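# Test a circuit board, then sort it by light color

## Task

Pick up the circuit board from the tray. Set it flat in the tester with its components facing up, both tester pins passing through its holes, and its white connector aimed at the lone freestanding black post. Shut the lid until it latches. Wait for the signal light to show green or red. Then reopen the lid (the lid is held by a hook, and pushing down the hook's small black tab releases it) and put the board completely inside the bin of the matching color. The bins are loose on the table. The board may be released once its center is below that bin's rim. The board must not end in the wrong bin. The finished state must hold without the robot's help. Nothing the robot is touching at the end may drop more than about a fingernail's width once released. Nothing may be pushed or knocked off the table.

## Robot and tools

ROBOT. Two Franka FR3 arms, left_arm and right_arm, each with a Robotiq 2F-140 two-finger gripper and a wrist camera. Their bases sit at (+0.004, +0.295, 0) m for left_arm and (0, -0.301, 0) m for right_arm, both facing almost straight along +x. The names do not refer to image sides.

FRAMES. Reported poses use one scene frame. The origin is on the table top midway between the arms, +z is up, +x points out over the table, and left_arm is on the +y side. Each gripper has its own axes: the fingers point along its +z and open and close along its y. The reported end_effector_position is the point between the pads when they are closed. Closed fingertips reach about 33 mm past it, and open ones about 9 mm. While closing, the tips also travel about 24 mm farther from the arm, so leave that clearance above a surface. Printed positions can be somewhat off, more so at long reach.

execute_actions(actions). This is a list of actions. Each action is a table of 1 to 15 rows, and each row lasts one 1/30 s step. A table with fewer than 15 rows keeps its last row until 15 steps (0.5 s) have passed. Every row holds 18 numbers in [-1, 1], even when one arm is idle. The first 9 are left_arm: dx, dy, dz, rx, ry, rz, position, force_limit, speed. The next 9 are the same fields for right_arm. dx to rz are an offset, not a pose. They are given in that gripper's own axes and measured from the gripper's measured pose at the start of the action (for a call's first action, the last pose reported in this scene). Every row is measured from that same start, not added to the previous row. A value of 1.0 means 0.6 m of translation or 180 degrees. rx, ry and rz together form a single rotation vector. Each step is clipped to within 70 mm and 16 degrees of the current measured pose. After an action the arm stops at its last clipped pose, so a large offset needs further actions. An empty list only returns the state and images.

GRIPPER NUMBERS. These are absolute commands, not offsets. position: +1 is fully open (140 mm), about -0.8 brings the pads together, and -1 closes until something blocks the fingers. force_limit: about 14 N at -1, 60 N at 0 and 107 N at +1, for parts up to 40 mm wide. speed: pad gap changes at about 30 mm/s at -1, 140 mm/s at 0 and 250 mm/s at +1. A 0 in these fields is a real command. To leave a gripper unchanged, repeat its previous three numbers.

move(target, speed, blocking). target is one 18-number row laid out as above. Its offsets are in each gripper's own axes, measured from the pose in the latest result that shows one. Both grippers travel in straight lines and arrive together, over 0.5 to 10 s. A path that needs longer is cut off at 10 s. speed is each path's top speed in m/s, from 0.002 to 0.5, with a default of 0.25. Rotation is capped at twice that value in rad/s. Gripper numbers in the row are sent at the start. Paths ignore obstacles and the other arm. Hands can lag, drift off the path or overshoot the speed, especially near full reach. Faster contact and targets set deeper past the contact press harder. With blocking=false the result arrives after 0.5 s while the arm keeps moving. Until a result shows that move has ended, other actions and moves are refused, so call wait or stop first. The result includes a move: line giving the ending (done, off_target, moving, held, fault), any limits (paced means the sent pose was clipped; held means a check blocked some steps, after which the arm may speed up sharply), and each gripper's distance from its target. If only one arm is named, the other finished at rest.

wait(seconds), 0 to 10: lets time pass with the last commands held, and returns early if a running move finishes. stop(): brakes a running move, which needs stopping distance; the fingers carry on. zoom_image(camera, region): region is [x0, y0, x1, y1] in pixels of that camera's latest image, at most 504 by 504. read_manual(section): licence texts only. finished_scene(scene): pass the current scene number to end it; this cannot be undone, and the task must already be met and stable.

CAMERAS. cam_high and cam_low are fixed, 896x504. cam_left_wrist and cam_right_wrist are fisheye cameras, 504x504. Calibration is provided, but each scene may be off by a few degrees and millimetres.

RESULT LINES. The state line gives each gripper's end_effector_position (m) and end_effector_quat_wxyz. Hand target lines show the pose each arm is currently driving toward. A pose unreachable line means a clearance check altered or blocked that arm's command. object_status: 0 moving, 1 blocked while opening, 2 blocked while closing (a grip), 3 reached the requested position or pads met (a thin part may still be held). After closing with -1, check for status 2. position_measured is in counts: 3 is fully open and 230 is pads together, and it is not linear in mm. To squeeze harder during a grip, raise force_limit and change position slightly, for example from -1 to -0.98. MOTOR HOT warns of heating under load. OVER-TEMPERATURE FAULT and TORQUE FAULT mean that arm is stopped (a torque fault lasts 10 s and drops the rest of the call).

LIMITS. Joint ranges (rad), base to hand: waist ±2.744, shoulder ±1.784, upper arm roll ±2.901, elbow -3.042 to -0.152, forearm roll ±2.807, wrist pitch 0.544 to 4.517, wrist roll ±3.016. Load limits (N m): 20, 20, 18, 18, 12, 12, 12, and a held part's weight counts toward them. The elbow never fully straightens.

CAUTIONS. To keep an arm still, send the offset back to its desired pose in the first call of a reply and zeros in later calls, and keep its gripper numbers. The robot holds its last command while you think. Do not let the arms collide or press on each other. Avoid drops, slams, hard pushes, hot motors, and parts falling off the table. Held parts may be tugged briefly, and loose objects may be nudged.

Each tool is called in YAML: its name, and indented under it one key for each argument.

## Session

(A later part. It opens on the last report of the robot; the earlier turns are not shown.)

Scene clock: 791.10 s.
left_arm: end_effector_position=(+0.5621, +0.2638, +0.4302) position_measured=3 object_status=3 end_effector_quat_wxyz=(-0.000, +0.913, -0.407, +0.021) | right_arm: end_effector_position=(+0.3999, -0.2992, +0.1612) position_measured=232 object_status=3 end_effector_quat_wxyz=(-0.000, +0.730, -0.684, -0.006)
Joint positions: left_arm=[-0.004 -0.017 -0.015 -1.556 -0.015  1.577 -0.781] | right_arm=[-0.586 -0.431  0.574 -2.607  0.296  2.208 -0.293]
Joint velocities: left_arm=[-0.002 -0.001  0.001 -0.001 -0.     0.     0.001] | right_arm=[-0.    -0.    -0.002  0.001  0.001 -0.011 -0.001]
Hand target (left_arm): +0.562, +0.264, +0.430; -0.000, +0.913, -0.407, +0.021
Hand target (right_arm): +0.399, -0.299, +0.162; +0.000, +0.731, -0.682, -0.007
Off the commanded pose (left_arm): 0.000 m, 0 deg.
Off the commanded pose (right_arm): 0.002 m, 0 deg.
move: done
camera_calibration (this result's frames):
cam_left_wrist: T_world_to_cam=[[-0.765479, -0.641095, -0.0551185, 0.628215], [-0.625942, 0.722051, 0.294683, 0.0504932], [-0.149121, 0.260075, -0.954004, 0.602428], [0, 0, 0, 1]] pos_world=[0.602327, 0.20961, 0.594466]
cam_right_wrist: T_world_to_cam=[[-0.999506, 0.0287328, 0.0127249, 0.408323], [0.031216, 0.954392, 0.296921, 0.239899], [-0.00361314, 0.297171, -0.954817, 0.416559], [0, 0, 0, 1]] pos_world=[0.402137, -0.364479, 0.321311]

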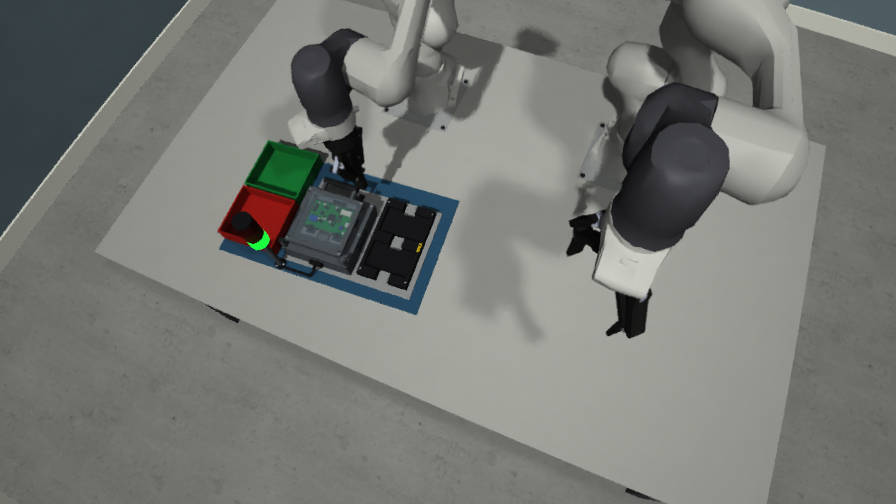

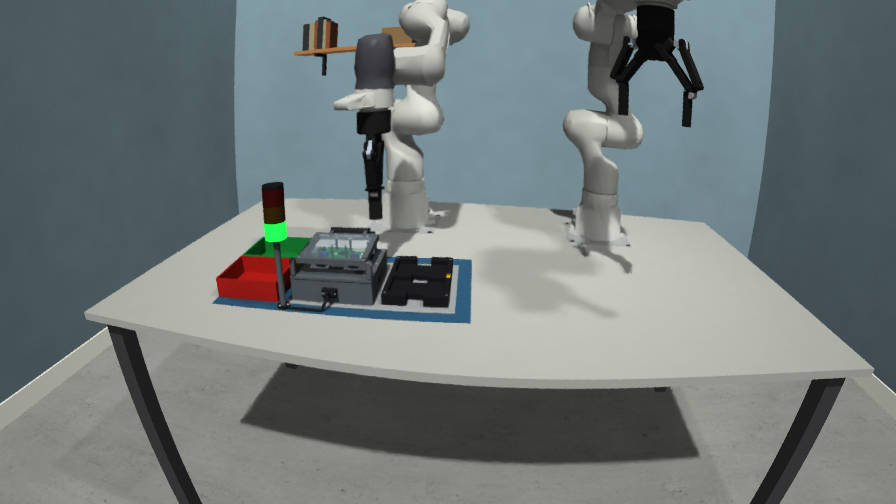

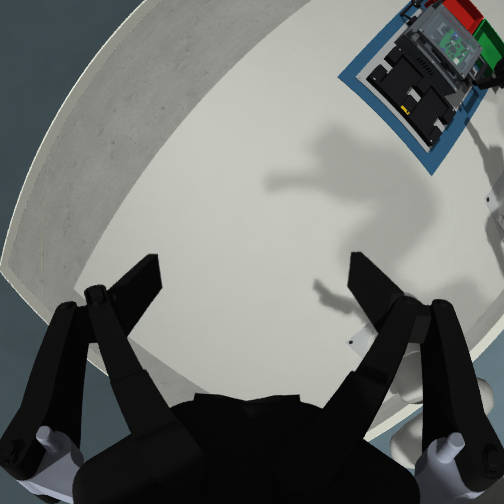

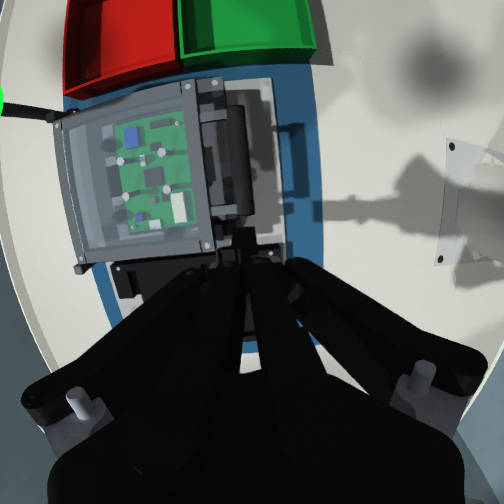

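move:
  target: [0,0,0,0,0,0,1,0,0, 0.11,0.004,0,0,0,0,-0.56,-1,0]
  speed: 0.1

zoom_image:
  camera: "cam_right_wrist"
  region: [190, 170, 300, 280]

Scene clock: 804.70 s.
left_arm: end_effector_position=(+0.5621, +0.2638, +0.4302) position_measured=3 object_status=3 end_effector_quat_wxyz=(-0.000, +0.913, -0.407, +0.021) | right_arm: end_effector_position=(+0.3983, -0.3634, +0.1592) position_measured=200 object_status=3 end_effector_quat_wxyz=(+0.001, +0.725, -0.689, -0.009)
Joint positions: left_arm=[-0.004 -0.017 -0.015 -1.556 -0.015  1.577 -0.781] | right_arm=[-0.645 -0.386  0.474 -2.596  0.227  2.221 -0.386]
Joint velocities: left_arm=[-0.001  0.001 -0.001  0.    -0.002  0.001 -0.   ] | right_arm=[ 0.    -0.001 -0.    -0.001 -0.002  0.003 -0.026]
Hand target (left_arm): +0.562, +0.264, +0.430; -0.000, +0.913, -0.407, +0.021
Hand target (right_arm): +0.400, -0.364, +0.160; +0.000, +0.730, -0.684, -0.007
Off the commanded pose (left_arm): 0.000 m, 0 deg.
Off the commanded pose (right_arm): 0.004 m, 1 deg.
move: off_target (right_arm)
camera_calibration (this result's frames):
cam_left_wrist: T_world_to_cam=[[-0.76548, -0.641095, -0.0551185, 0.628215], [-0.625942, 0.722051, 0.294683, 0.0504931], [-0.149122, 0.260075, -0.954004, 0.602428], [0, 0, 0, 1]] pos_world=[0.602326, 0.20961, 0.594466]
cam_right_wrist: T_world_to_cam=[[-0.998961, 0.0415394, 0.0187251, 0.412094], [0.0452395, 0.953223, 0.298863, 0.295544], [-0.00543464, 0.299399, -0.954112, 0.435151], [0, 0, 0, 1]] pos_world=[0.40066, -0.429121, 0.319139]

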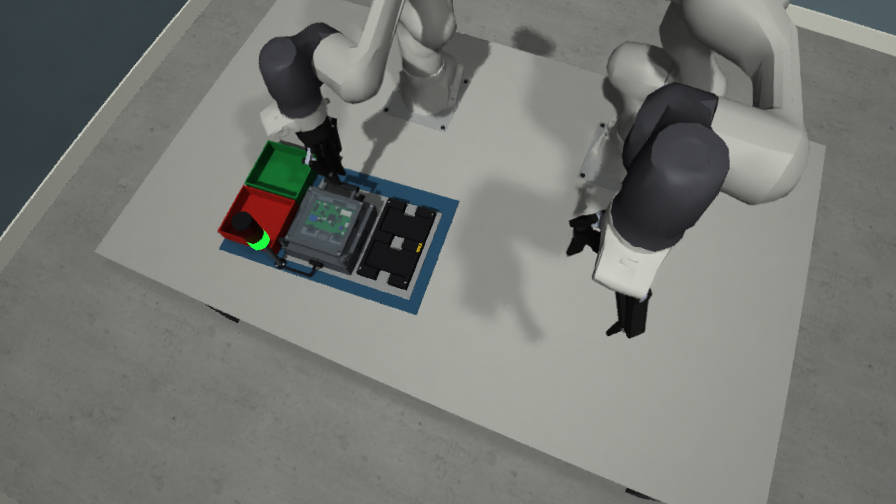

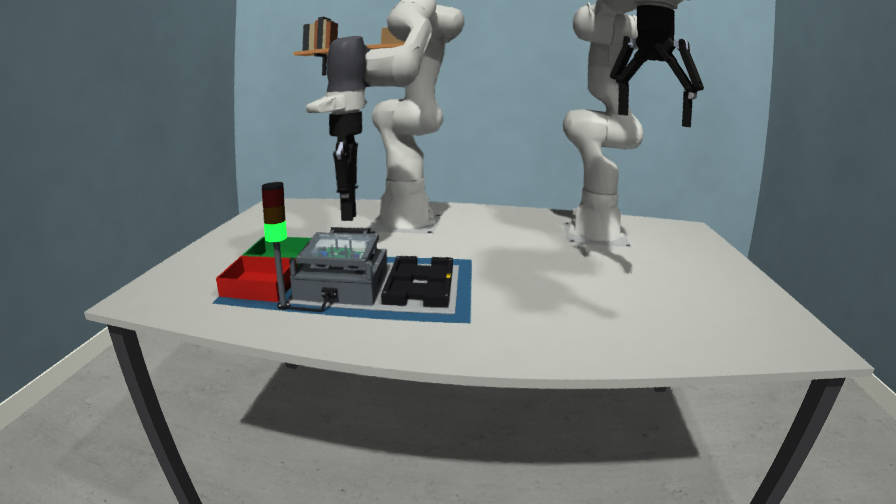

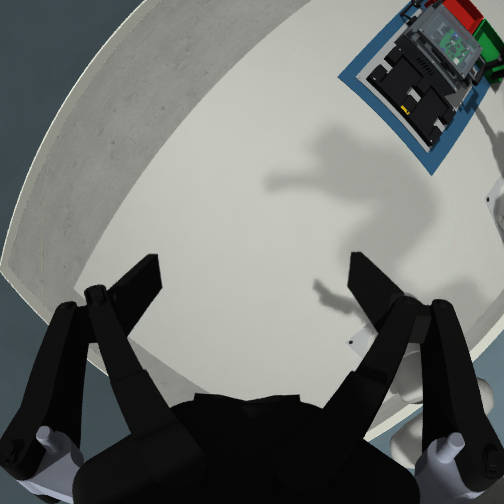

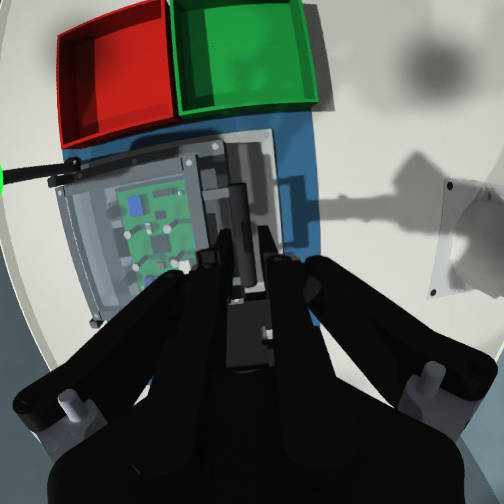

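Region (190, 170, 300, 280) of cam_right_wrist's 504x504 image, scaled by 4.582, with more detail than that image has.

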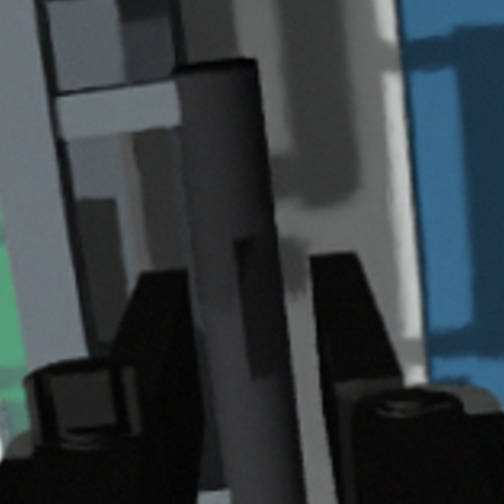

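move:
  target: [0,0,0,0,0,0,1,0,0, 0,-0.004,0.03,0.005,0,-0.009,-0.56,-1,0]
  speed: 0.04

zoom_image:
  camera: "cam_right_wrist"
  region: [190, 170, 300, 280]

Scene clock: 813.80 s.
left_arm: end_effector_position=(+0.5621, +0.2638, +0.4302) position_measured=3 object_status=3 end_effector_quat_wxyz=(-0.000, +0.913, -0.407, +0.021) | right_arm: end_effector_position=(+0.3996, -0.3630, +0.1419) position_measured=200 object_status=3 end_effector_quat_wxyz=(-0.004, +0.733, -0.680, -0.004)
Joint positions: left_arm=[-0.004 -0.017 -0.015 -1.556 -0.015  1.577 -0.781] | right_arm=[-0.637 -0.359  0.475 -2.628  0.229  2.289 -0.407]
Joint velocities: left_arm=[ 0.     0.    -0.001  0.     0.001 -0.    -0.   ] | right_arm=[ 0.002  0.001 -0.001 -0.    -0.     0.011 -0.007]
Hand target (left_arm): +0.562, +0.264, +0.430; -0.000, +0.913, -0.407, +0.021
Hand target (right_arm): +0.400, -0.363, +0.141; -0.005, +0.735, -0.678, -0.003
Off the commanded pose (left_arm): 0.000 m, 0 deg.
Off the commanded pose (right_arm): 0.001 m, 0 deg.
move: done
camera_calibration (this result's frames):
cam_left_wrist: T_world_to_cam=[[-0.76548, -0.641095, -0.0551184, 0.628215], [-0.625942, 0.722051, 0.294683, 0.050493], [-0.149122, 0.260075, -0.954004, 0.602428], [0, 0, 0, 1]] pos_world=[0.602326, 0.20961, 0.594466]
cam_right_wrist: T_world_to_cam=[[-0.999809, 0.0185584, 0.00606348, 0.407465], [0.0195226, 0.953813, 0.299766, 0.310668], [-0.000220238, 0.299827, -0.953994, 0.416599], [0, 0, 0, 1]] pos_world=[0.401414, -0.428789, 0.301834]

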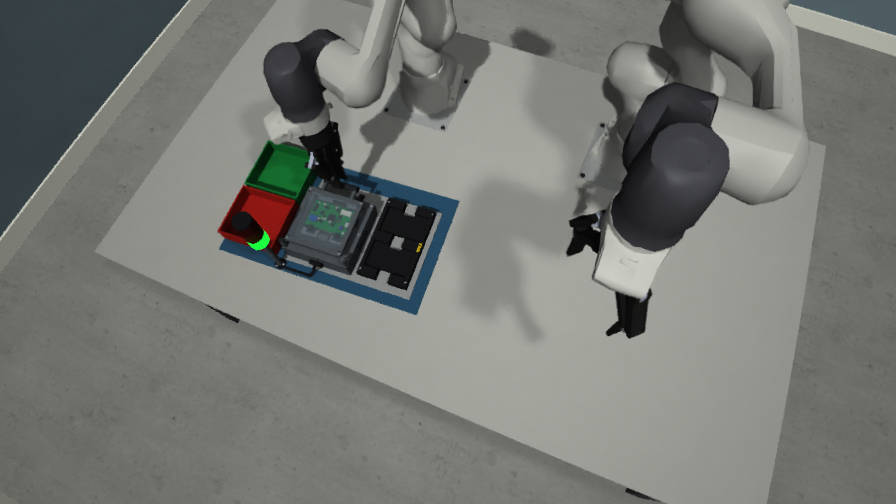

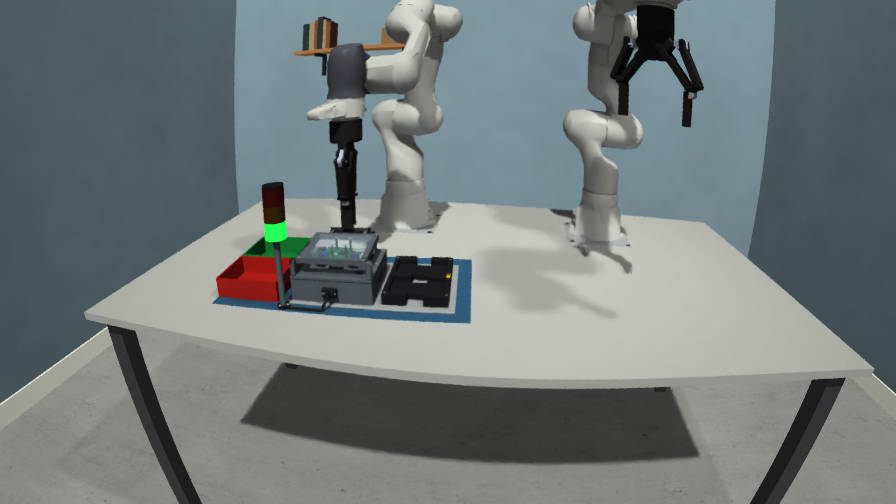

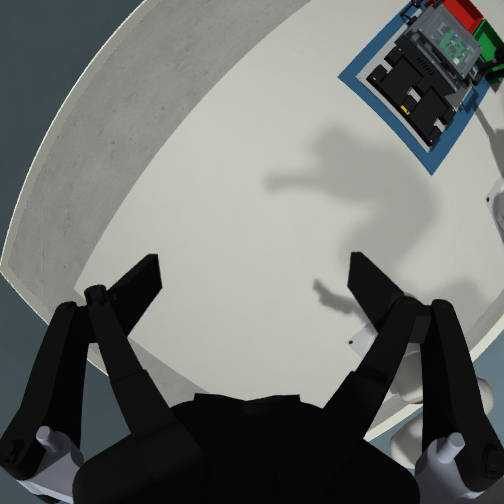

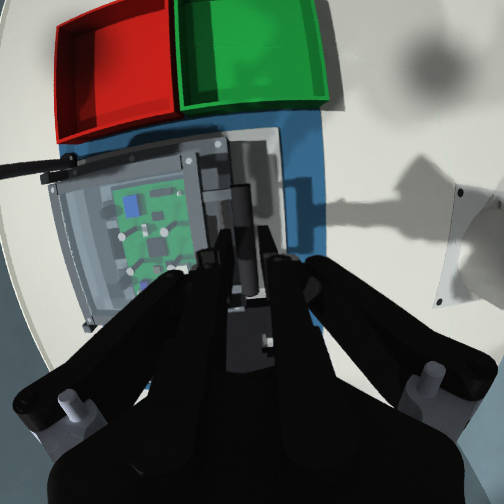

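Region (190, 170, 300, 280) of cam_right_wrist's 504x504 image, scaled by 4.582, with more detail than that image has.

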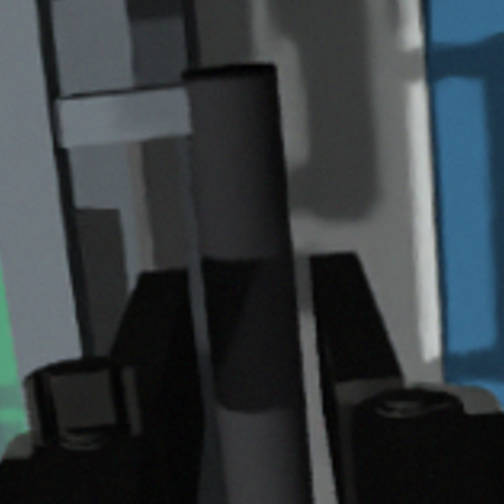

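move:
  target: [0,0,0,0,0,0,1,0,0, 0,0,0.03,0,0,0,-0.56,-1,0]
  speed: 0.03

zoom_image:
  camera: "cam_right_wrist"
  region: [190, 170, 300, 280]

zoom_image:
  camera: "cam_low"
  region: [280, 180, 410, 280]

Scene clock: 819.70 s.
left_arm: end_effector_position=(+0.5621, +0.2638, +0.4302) position_measured=3 object_status=3 end_effector_quat_wxyz=(-0.000, +0.913, -0.407, +0.021) | right_arm: end_effector_position=(+0.3988, -0.3618, +0.1247) position_measured=200 object_status=3 end_effector_quat_wxyz=(-0.004, +0.734, -0.679, -0.006)
Joint positions: left_arm=[-0.004 -0.017 -0.015 -1.556 -0.015  1.577 -0.781] | right_arm=[-0.641 -0.323  0.487 -2.647  0.226  2.34  -0.406]
Joint velocities: left_arm=[-0.001 -0.     0.001  0.    -0.002 -0.001 -0.001] | right_arm=[-0.003 -0.     0.002 -0.    -0.001  0.016  0.003]
Hand target (left_arm): +0.562, +0.264, +0.430; -0.000, +0.913, -0.407, +0.021
Hand target (right_arm): +0.400, -0.363, +0.124; -0.003, +0.733, -0.680, -0.004
Off the commanded pose (left_arm): 0.000 m, 0 deg.
Off the commanded pose (right_arm): 0.001 m, 0 deg.
move: done
camera_calibration (this result's frames):
cam_left_wrist: T_world_to_cam=[[-0.76548, -0.641095, -0.0551185, 0.628215], [-0.625942, 0.722051, 0.294683, 0.0504931], [-0.149121, 0.260075, -0.954004, 0.602428], [0, 0, 0, 1]] pos_world=[0.602327, 0.20961, 0.594466]
cam_right_wrist: T_world_to_cam=[[-0.999862, 0.0141005, 0.00883346, 0.404806], [0.0161112, 0.953091, 0.302254, 0.315485], [-0.00415717, 0.302354, -0.953187, 0.402212], [0, 0, 0, 1]] pos_world=[0.401339, -0.428005, 0.284451]

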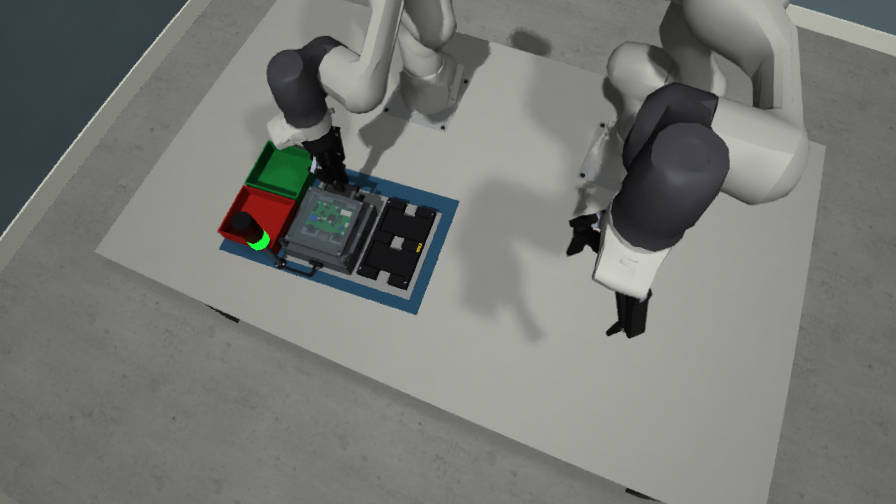

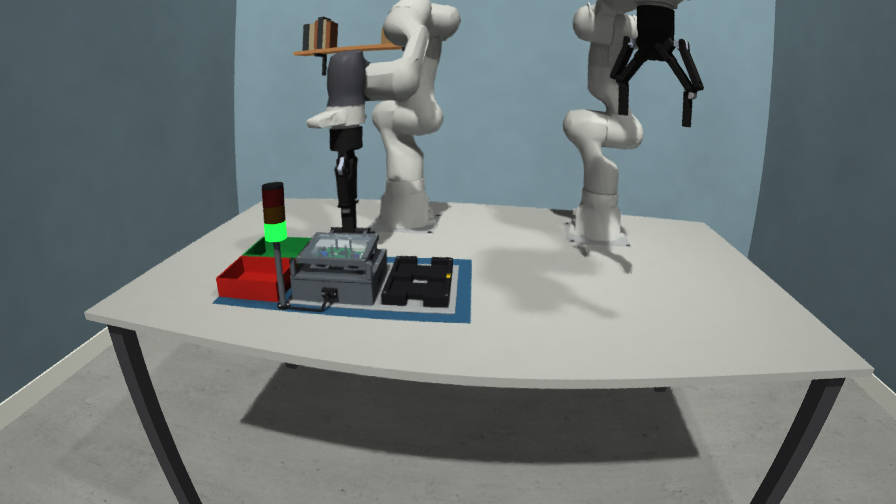

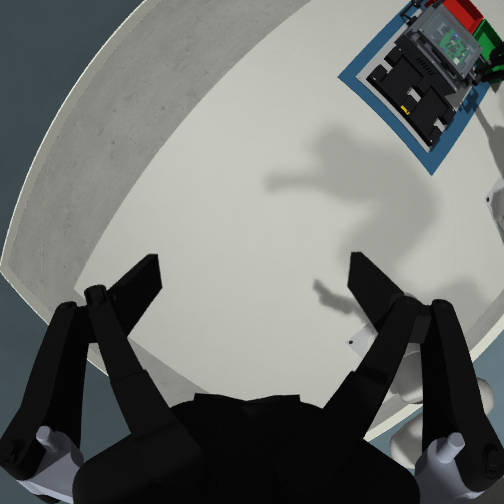

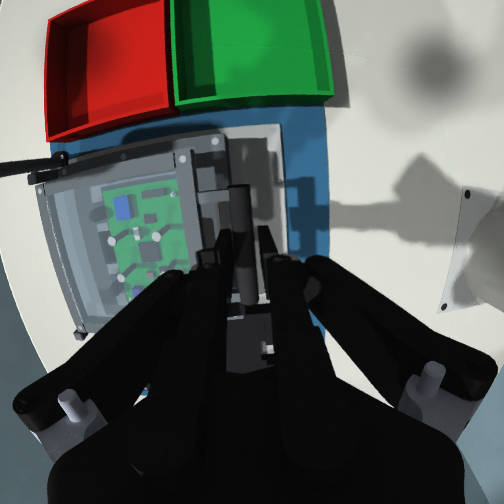

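Region (190, 170, 300, 280) of cam_right_wrist's 504x504 image, scaled by 4.582, with more detail than that image has.

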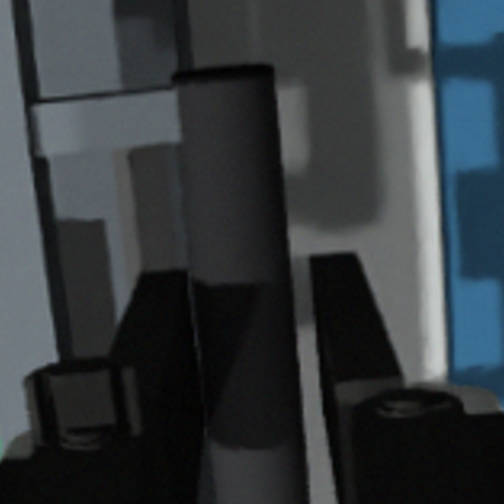

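Region (280, 180, 410, 280) of cam_low's 896x504 image, scaled by 3.877, with more detail than that image has; it fills the top 388 rows of this view, and the rest is white.

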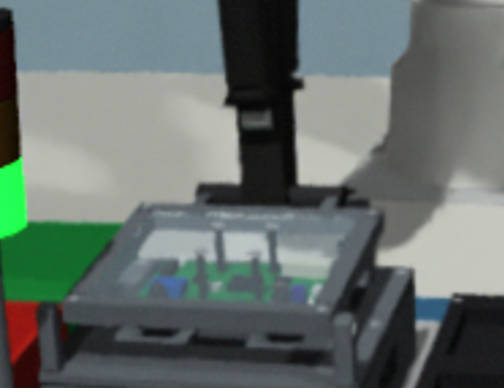

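execute_actions:
  actions:
    - [[0,0,0,0,0,0,1,0,0, 0,0.002,0,0,0,0,-1,-1,-0.6]]
    - [[0,0,0,0,0,0,1,0,0, 0,0,0,0,0,0,-1,-1,-0.6]]

Scene clock: 823.50 s.
left_arm: end_effector_position=(+0.5621, +0.2638, +0.4302) position_measured=3 object_status=3 end_effector_quat_wxyz=(-0.000, +0.913, -0.407, +0.021) | right_arm: end_effector_position=(+0.3999, -0.3621, +0.1253) position_measured=207 object_status=2 end_effector_quat_wxyz=(-0.005, +0.734, -0.679, -0.004)
Joint positions: left_arm=[-0.004 -0.017 -0.015 -1.556 -0.015  1.577 -0.781] | right_arm=[-0.641 -0.325  0.487 -2.648  0.227  2.344 -0.405]
Joint velocities: left_arm=[-0.002  0.001  0.    -0.001  0.001 -0.     0.001] | right_arm=[ 0.001 -0.001  0.001 -0.001 -0.     0.    -0.001]
Hand target (left_arm): +0.562, +0.264, +0.430; -0.000, +0.913, -0.407, +0.021
Hand target (right_arm): +0.400, -0.362, +0.125; -0.005, +0.734, -0.679, -0.004
Off the commanded pose (left_arm): 0.000 m, 0 deg.
Off the commanded pose (right_arm): 0.000 m, 0 deg.
camera_calibration (this result's frames):
cam_left_wrist: T_world_to_cam=[[-0.765479, -0.641095, -0.0551185, 0.628215], [-0.625942, 0.722051, 0.294683, 0.0504932], [-0.149122, 0.260075, -0.954004, 0.602428], [0, 0, 0, 1]] pos_world=[0.602327, 0.20961, 0.594466]
cam_right_wrist: T_world_to_cam=[[-0.999868, 0.0156804, 0.00426967, 0.407097], [0.0162385, 0.953533, 0.300852, 0.315821], [0.000646214, 0.300881, -0.953661, 0.400519], [0, 0, 0, 1]] pos_world=[0.401656, -0.428038, 0.285206]

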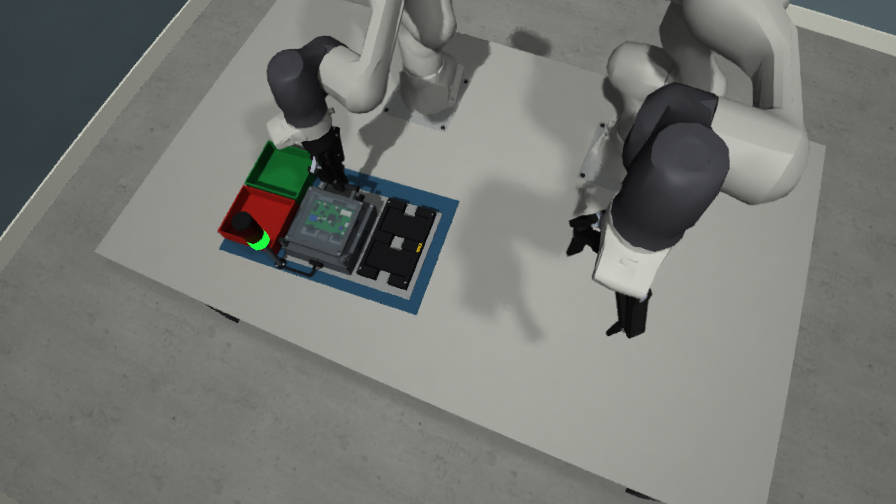

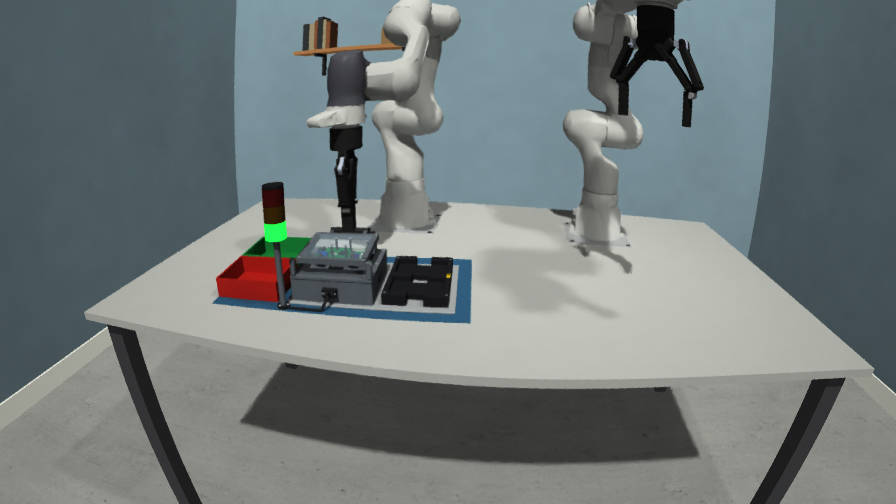

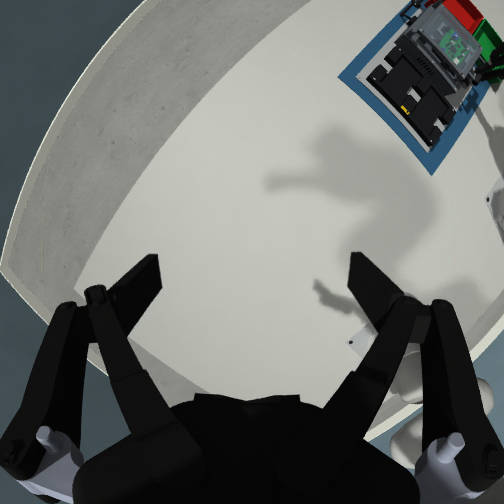

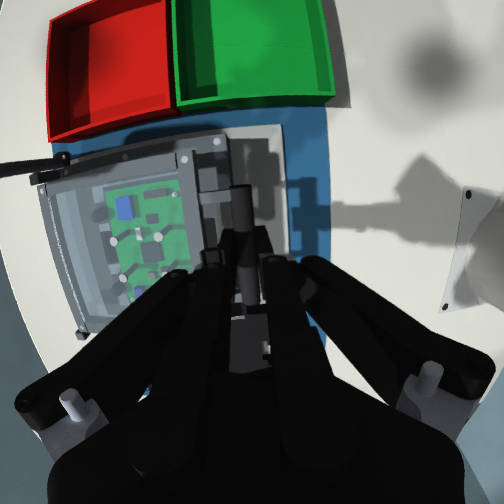

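move:
  target: [0,0,0,0,0,0,1,0,0, 0,-0.018,-0.08,0,0,0,-1,-1,-0.6]
  speed: 0.04

Scene clock: 832.23 s.
left_arm: end_effector_position=(+0.5621, +0.2638, +0.4302) position_measured=3 object_status=3 end_effector_quat_wxyz=(-0.000, +0.913, -0.407, +0.021) | right_arm: end_effector_position=(+0.4067, -0.3621, +0.1680) position_measured=207 object_status=2 end_effector_quat_wxyz=(-0.002, +0.733, -0.680, -0.009)
Joint positions: left_arm=[-0.004 -0.017 -0.015 -1.556 -0.015  1.577 -0.781] | right_arm=[-0.641 -0.375  0.468 -2.564  0.222  2.201 -0.403]
Joint velocities: left_arm=[-0.001  0.    -0.    -0.    -0.     0.     0.001] | right_arm=[-0.002  0.    -0.001  0.006  0.001 -0.006  0.003]
Hand target (left_arm): +0.562, +0.264, +0.430; -0.000, +0.913, -0.407, +0.021
Hand target (right_arm): +0.411, -0.363, +0.173; -0.005, +0.733, -0.680, -0.004
Off the commanded pose (left_arm): 0.000 m, 0 deg.
Off the commanded pose (right_arm): 0.007 m, 1 deg.
move: off_target (right_arm)
camera_calibration (this result's frames):
cam_left_wrist: T_world_to_cam=[[-0.765479, -0.641095, -0.0551185, 0.628215], [-0.625942, 0.722051, 0.294683, 0.0504933], [-0.149121, 0.260075, -0.954004, 0.602429], [0, 0, 0, 1]] pos_world=[0.602327, 0.20961, 0.594466]
cam_right_wrist: T_world_to_cam=[[-0.999734, 0.0175292, 0.0149987, 0.412519], [0.0212591, 0.952489, 0.303831, 0.299973], [-0.00896014, 0.304069, -0.952608, 0.446101], [0, 0, 0, 1]] pos_world=[0.410029, -0.428598, 0.327631]

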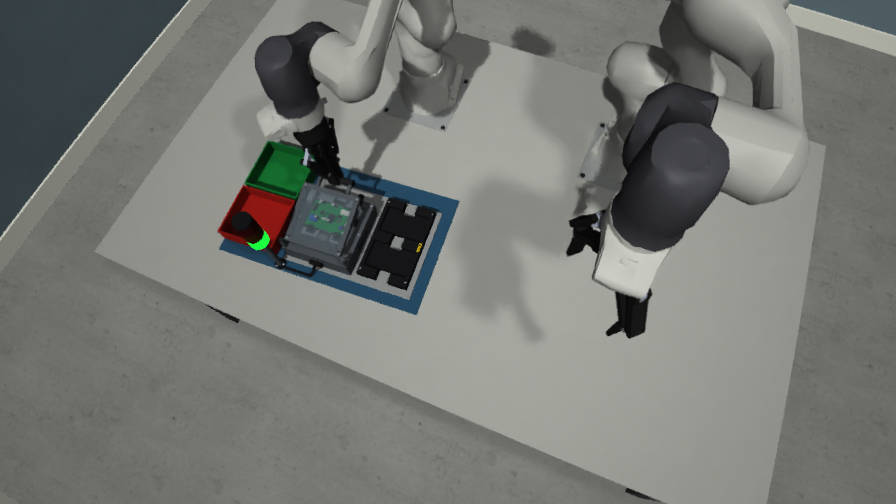

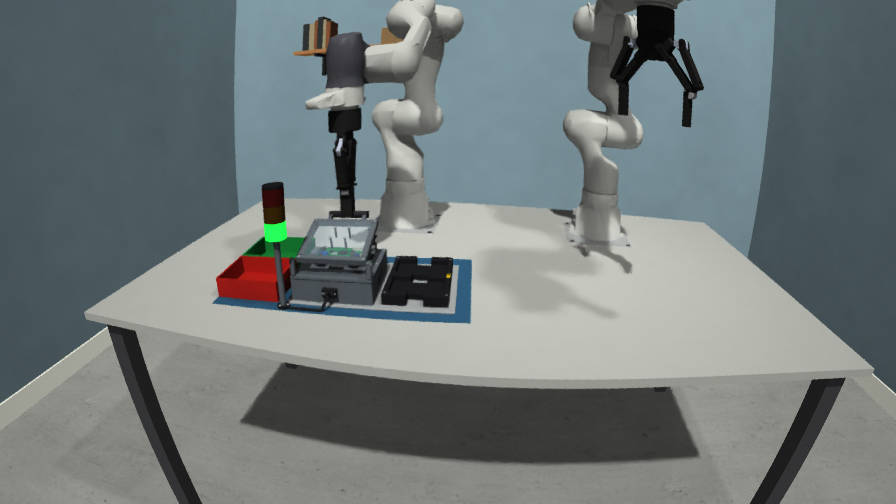

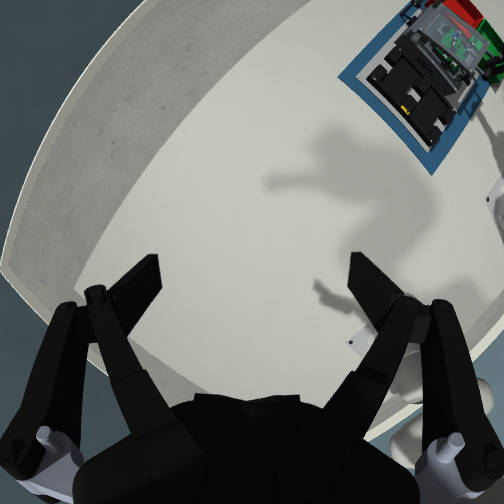

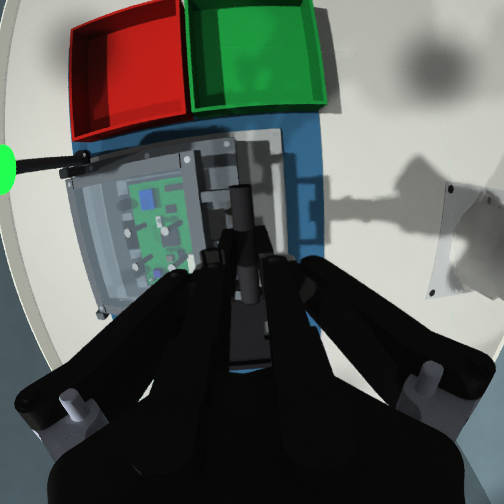

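move:
  target: [0,0,0,0,0,0,1,0,0, 0,-0.041,-0.082,0.005,0,0,-1,-1,-0.6]
  speed: 0.05

Scene clock: 841.40 s.
left_arm: end_effector_position=(+0.5621, +0.2638, +0.4302) position_measured=3 object_status=3 end_effector_quat_wxyz=(-0.000, +0.913, -0.407, +0.021) | right_arm: end_effector_position=(+0.4240, -0.3619, +0.2112) position_measured=207 object_status=2 end_effector_quat_wxyz=(-0.002, +0.733, -0.681, -0.012)
Joint positions: left_arm=[-0.004 -0.017 -0.015 -1.556 -0.015  1.577 -0.781] | right_arm=[-0.655 -0.373  0.465 -2.441  0.207  2.076 -0.387]
Joint velocities: left_arm=[-0.001  0.    -0.001  0.     0.    -0.001 -0.   ] | right_arm=[-0.001  0.003 -0.     0.004 -0.001 -0.003  0.004]
Hand target (left_arm): +0.562, +0.264, +0.430; -0.000, +0.913, -0.407, +0.021
Hand target (right_arm): +0.432, -0.362, +0.217; -0.008, +0.733, -0.680, -0.003
Off the commanded pose (left_arm): 0.000 m, 0 deg.
Off the commanded pose (right_arm): 0.010 m, 1 deg.
move: off_target (right_arm)
camera_calibration (this result's frames):
cam_left_wrist: T_world_to_cam=[[-0.76548, -0.641095, -0.0551185, 0.628215], [-0.625942, 0.722051, 0.294683, 0.0504932], [-0.149121, 0.260075, -0.954004, 0.602428], [0, 0, 0, 1]] pos_world=[0.602327, 0.20961, 0.594466]
cam_right_wrist: T_world_to_cam=[[-0.999607, 0.0193047, 0.0203075, 0.428573], [0.0246252, 0.95105, 0.308054, 0.283377], [-0.0133666, 0.308433, -0.951152, 0.490479], [0, 0, 0, 1]] pos_world=[0.427983, -0.429059, 0.370522]

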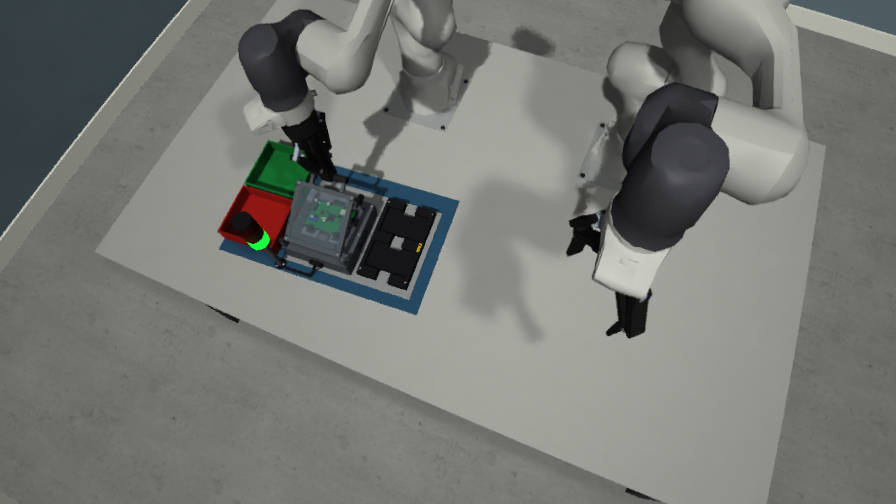

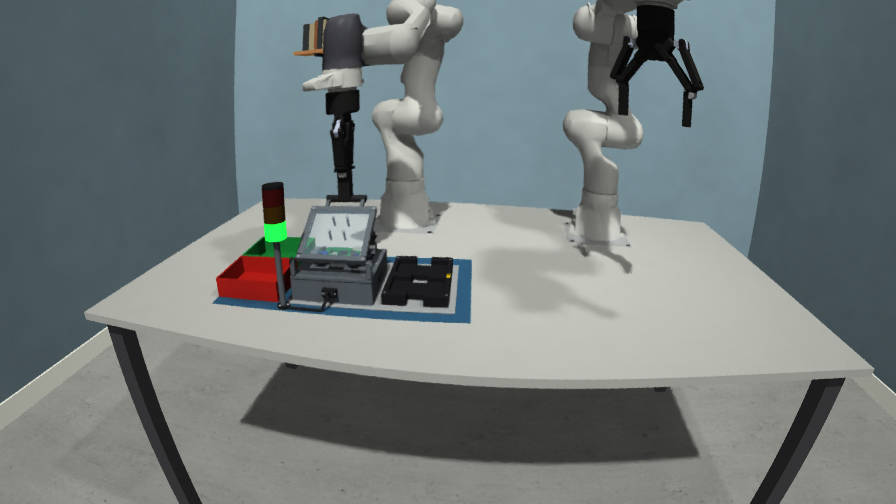

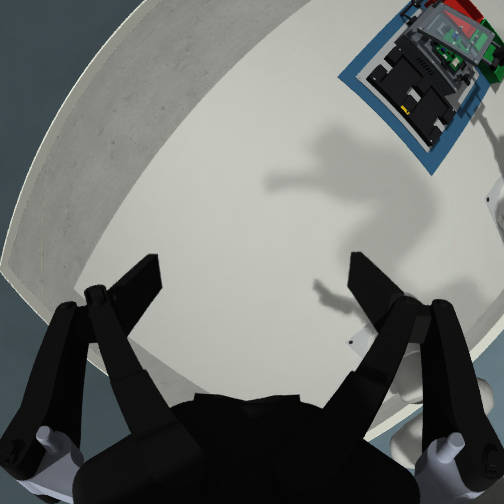

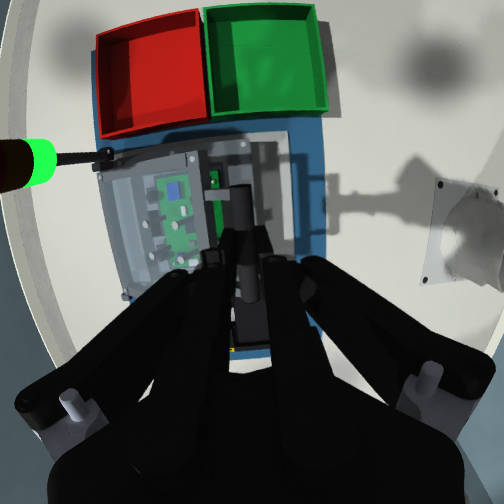

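zoom_image:
  camera: "cam_low"
  region: [300, 150, 400, 240]

zoom_image:
  camera: "cam_high"
  region: [280, 130, 380, 220]

Region (300, 150, 400, 240) of cam_low's 896x504 image, scaled by 5.040, with more detail than that image has; it fills the top 454 rows of this view, and the rest is white.

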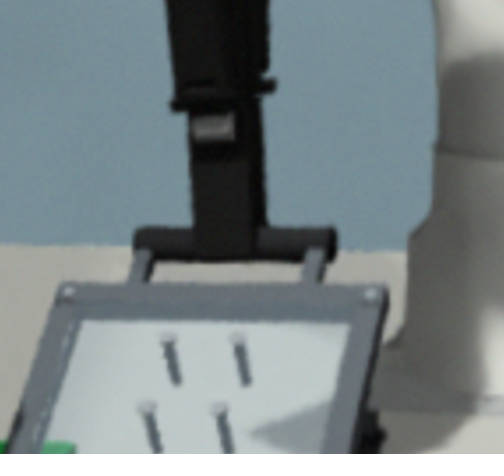

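Region (280, 130, 380, 220) of cam_high's 896x504 image, scaled by 5.040, with more detail than that image has; it fills the top 454 rows of this view, and the rest is white.

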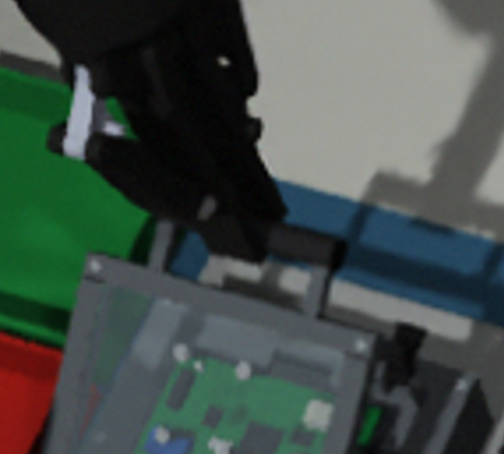

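execute_actions:
  actions:
    - [[0,0,0,0,0,0,1,0,0, 0,0,0,0,0,0,-0.53,-1,-0.3]]
    - [[0,0,0,0,0,0,1,0,0, 0,0,0.018,0.004,0,0,-0.53,-1,-0.3]]
    - [[0,0,0,0,0,0,1,0,0, 0,0,0,0,0,0,-0.53,-1,-0.3]]

zoom_image:
  camera: "cam_right_wrist"
  region: [190, 170, 300, 280]

zoom_image:
  camera: "cam_low"
  region: [300, 150, 400, 240]

Scene clock: 888.03 s.
left_arm: end_effector_position=(+0.5621, +0.2638, +0.4302) position_measured=3 object_status=3 end_effector_quat_wxyz=(-0.000, +0.913, -0.407, +0.021) | right_arm: end_effector_position=(+0.4225, -0.3620, +0.2010) position_measured=196 object_status=3 end_effector_quat_wxyz=(-0.005, +0.731, -0.683, -0.010)
Joint positions: left_arm=[-0.004 -0.017 -0.015 -1.556 -0.015  1.577 -0.781] | right_arm=[-0.651 -0.373  0.465 -2.47   0.214  2.112 -0.388]
Joint velocities: left_arm=[-0.001 -0.001  0.     0.002  0.001  0.     0.001] | right_arm=[-0.001 -0.001  0.001 -0.001  0.001 -0.001  0.001]
Hand target (left_arm): +0.562, +0.264, +0.430; -0.000, +0.913, -0.407, +0.021
Hand target (right_arm): +0.422, -0.362, +0.201; -0.005, +0.731, -0.683, -0.010
Off the commanded pose (left_arm): 0.000 m, 0 deg.
Off the commanded pose (right_arm): 0.000 m, 0 deg.
camera_calibration (this result's frames):
cam_left_wrist: T_world_to_cam=[[-0.76548, -0.641095, -0.0551185, 0.628215], [-0.625942, 0.722051, 0.294683, 0.0504931], [-0.149121, 0.260075, -0.954004, 0.602428], [0, 0, 0, 1]] pos_world=[0.602327, 0.20961, 0.594466]
cam_right_wrist: T_world_to_cam=[[-0.999617, 0.0247518, 0.0123459, 0.430863], [0.0273549, 0.950755, 0.308733, 0.285299], [-0.00409624, 0.308952, -0.951069, 0.477047], [0, 0, 0, 1]] pos_world=[0.424848, -0.429299, 0.360304]

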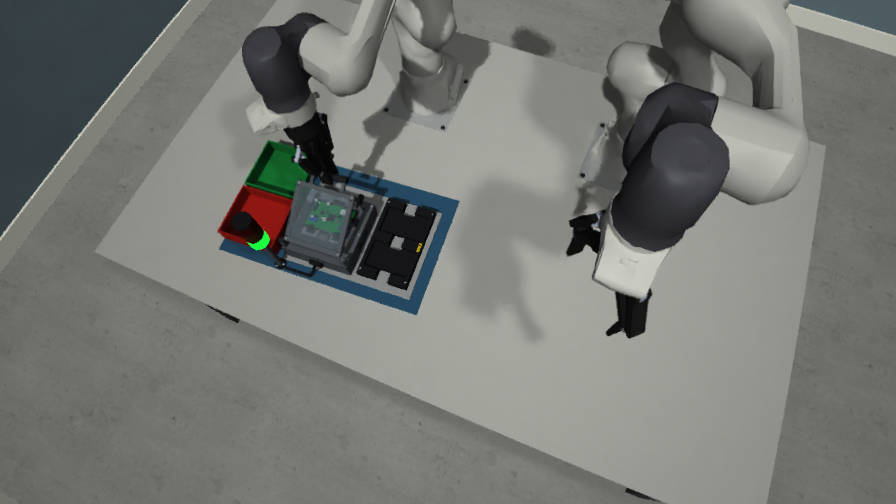

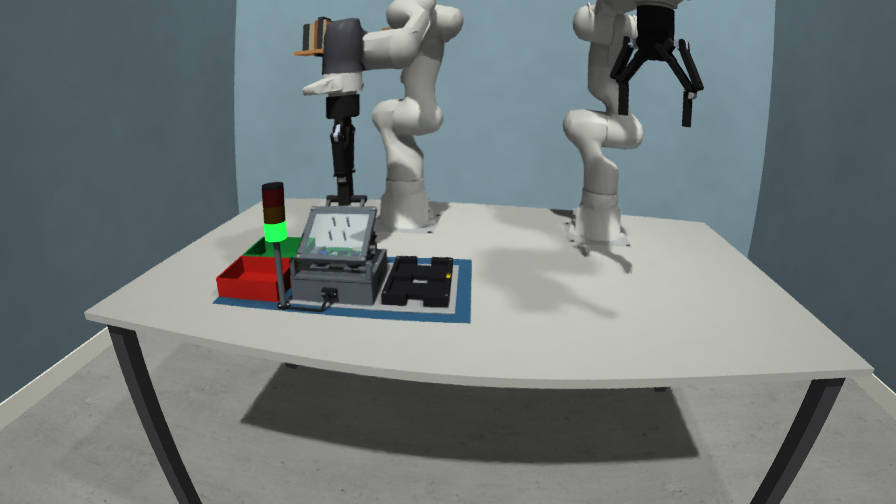

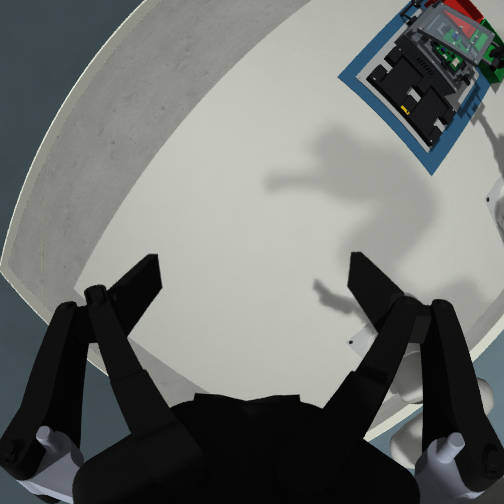

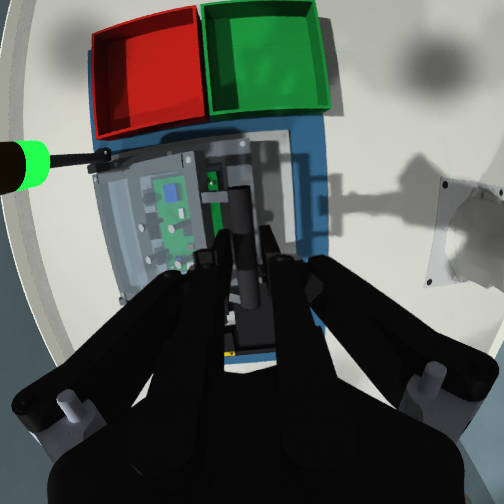

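Region (190, 170, 300, 280) of cam_right_wrist's 504x504 image, scaled by 4.582, with more detail than that image has.

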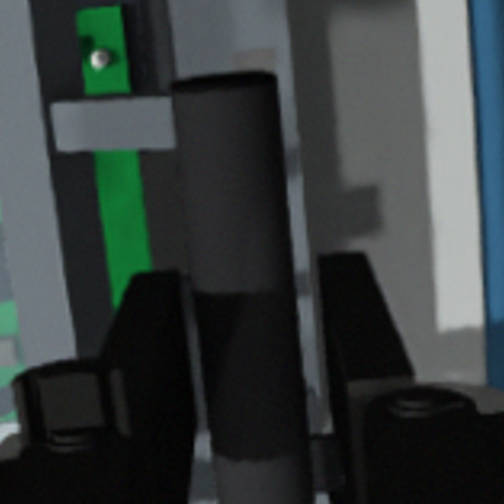

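Region (300, 150, 400, 240) of cam_low's 896x504 image, scaled by 5.040, with more detail than that image has; it fills the top 454 rows of this view, and the rest is white.

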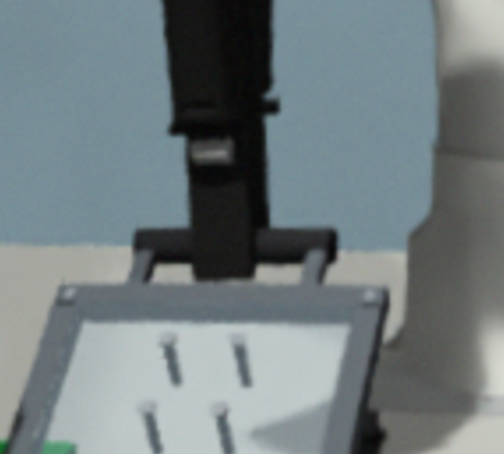

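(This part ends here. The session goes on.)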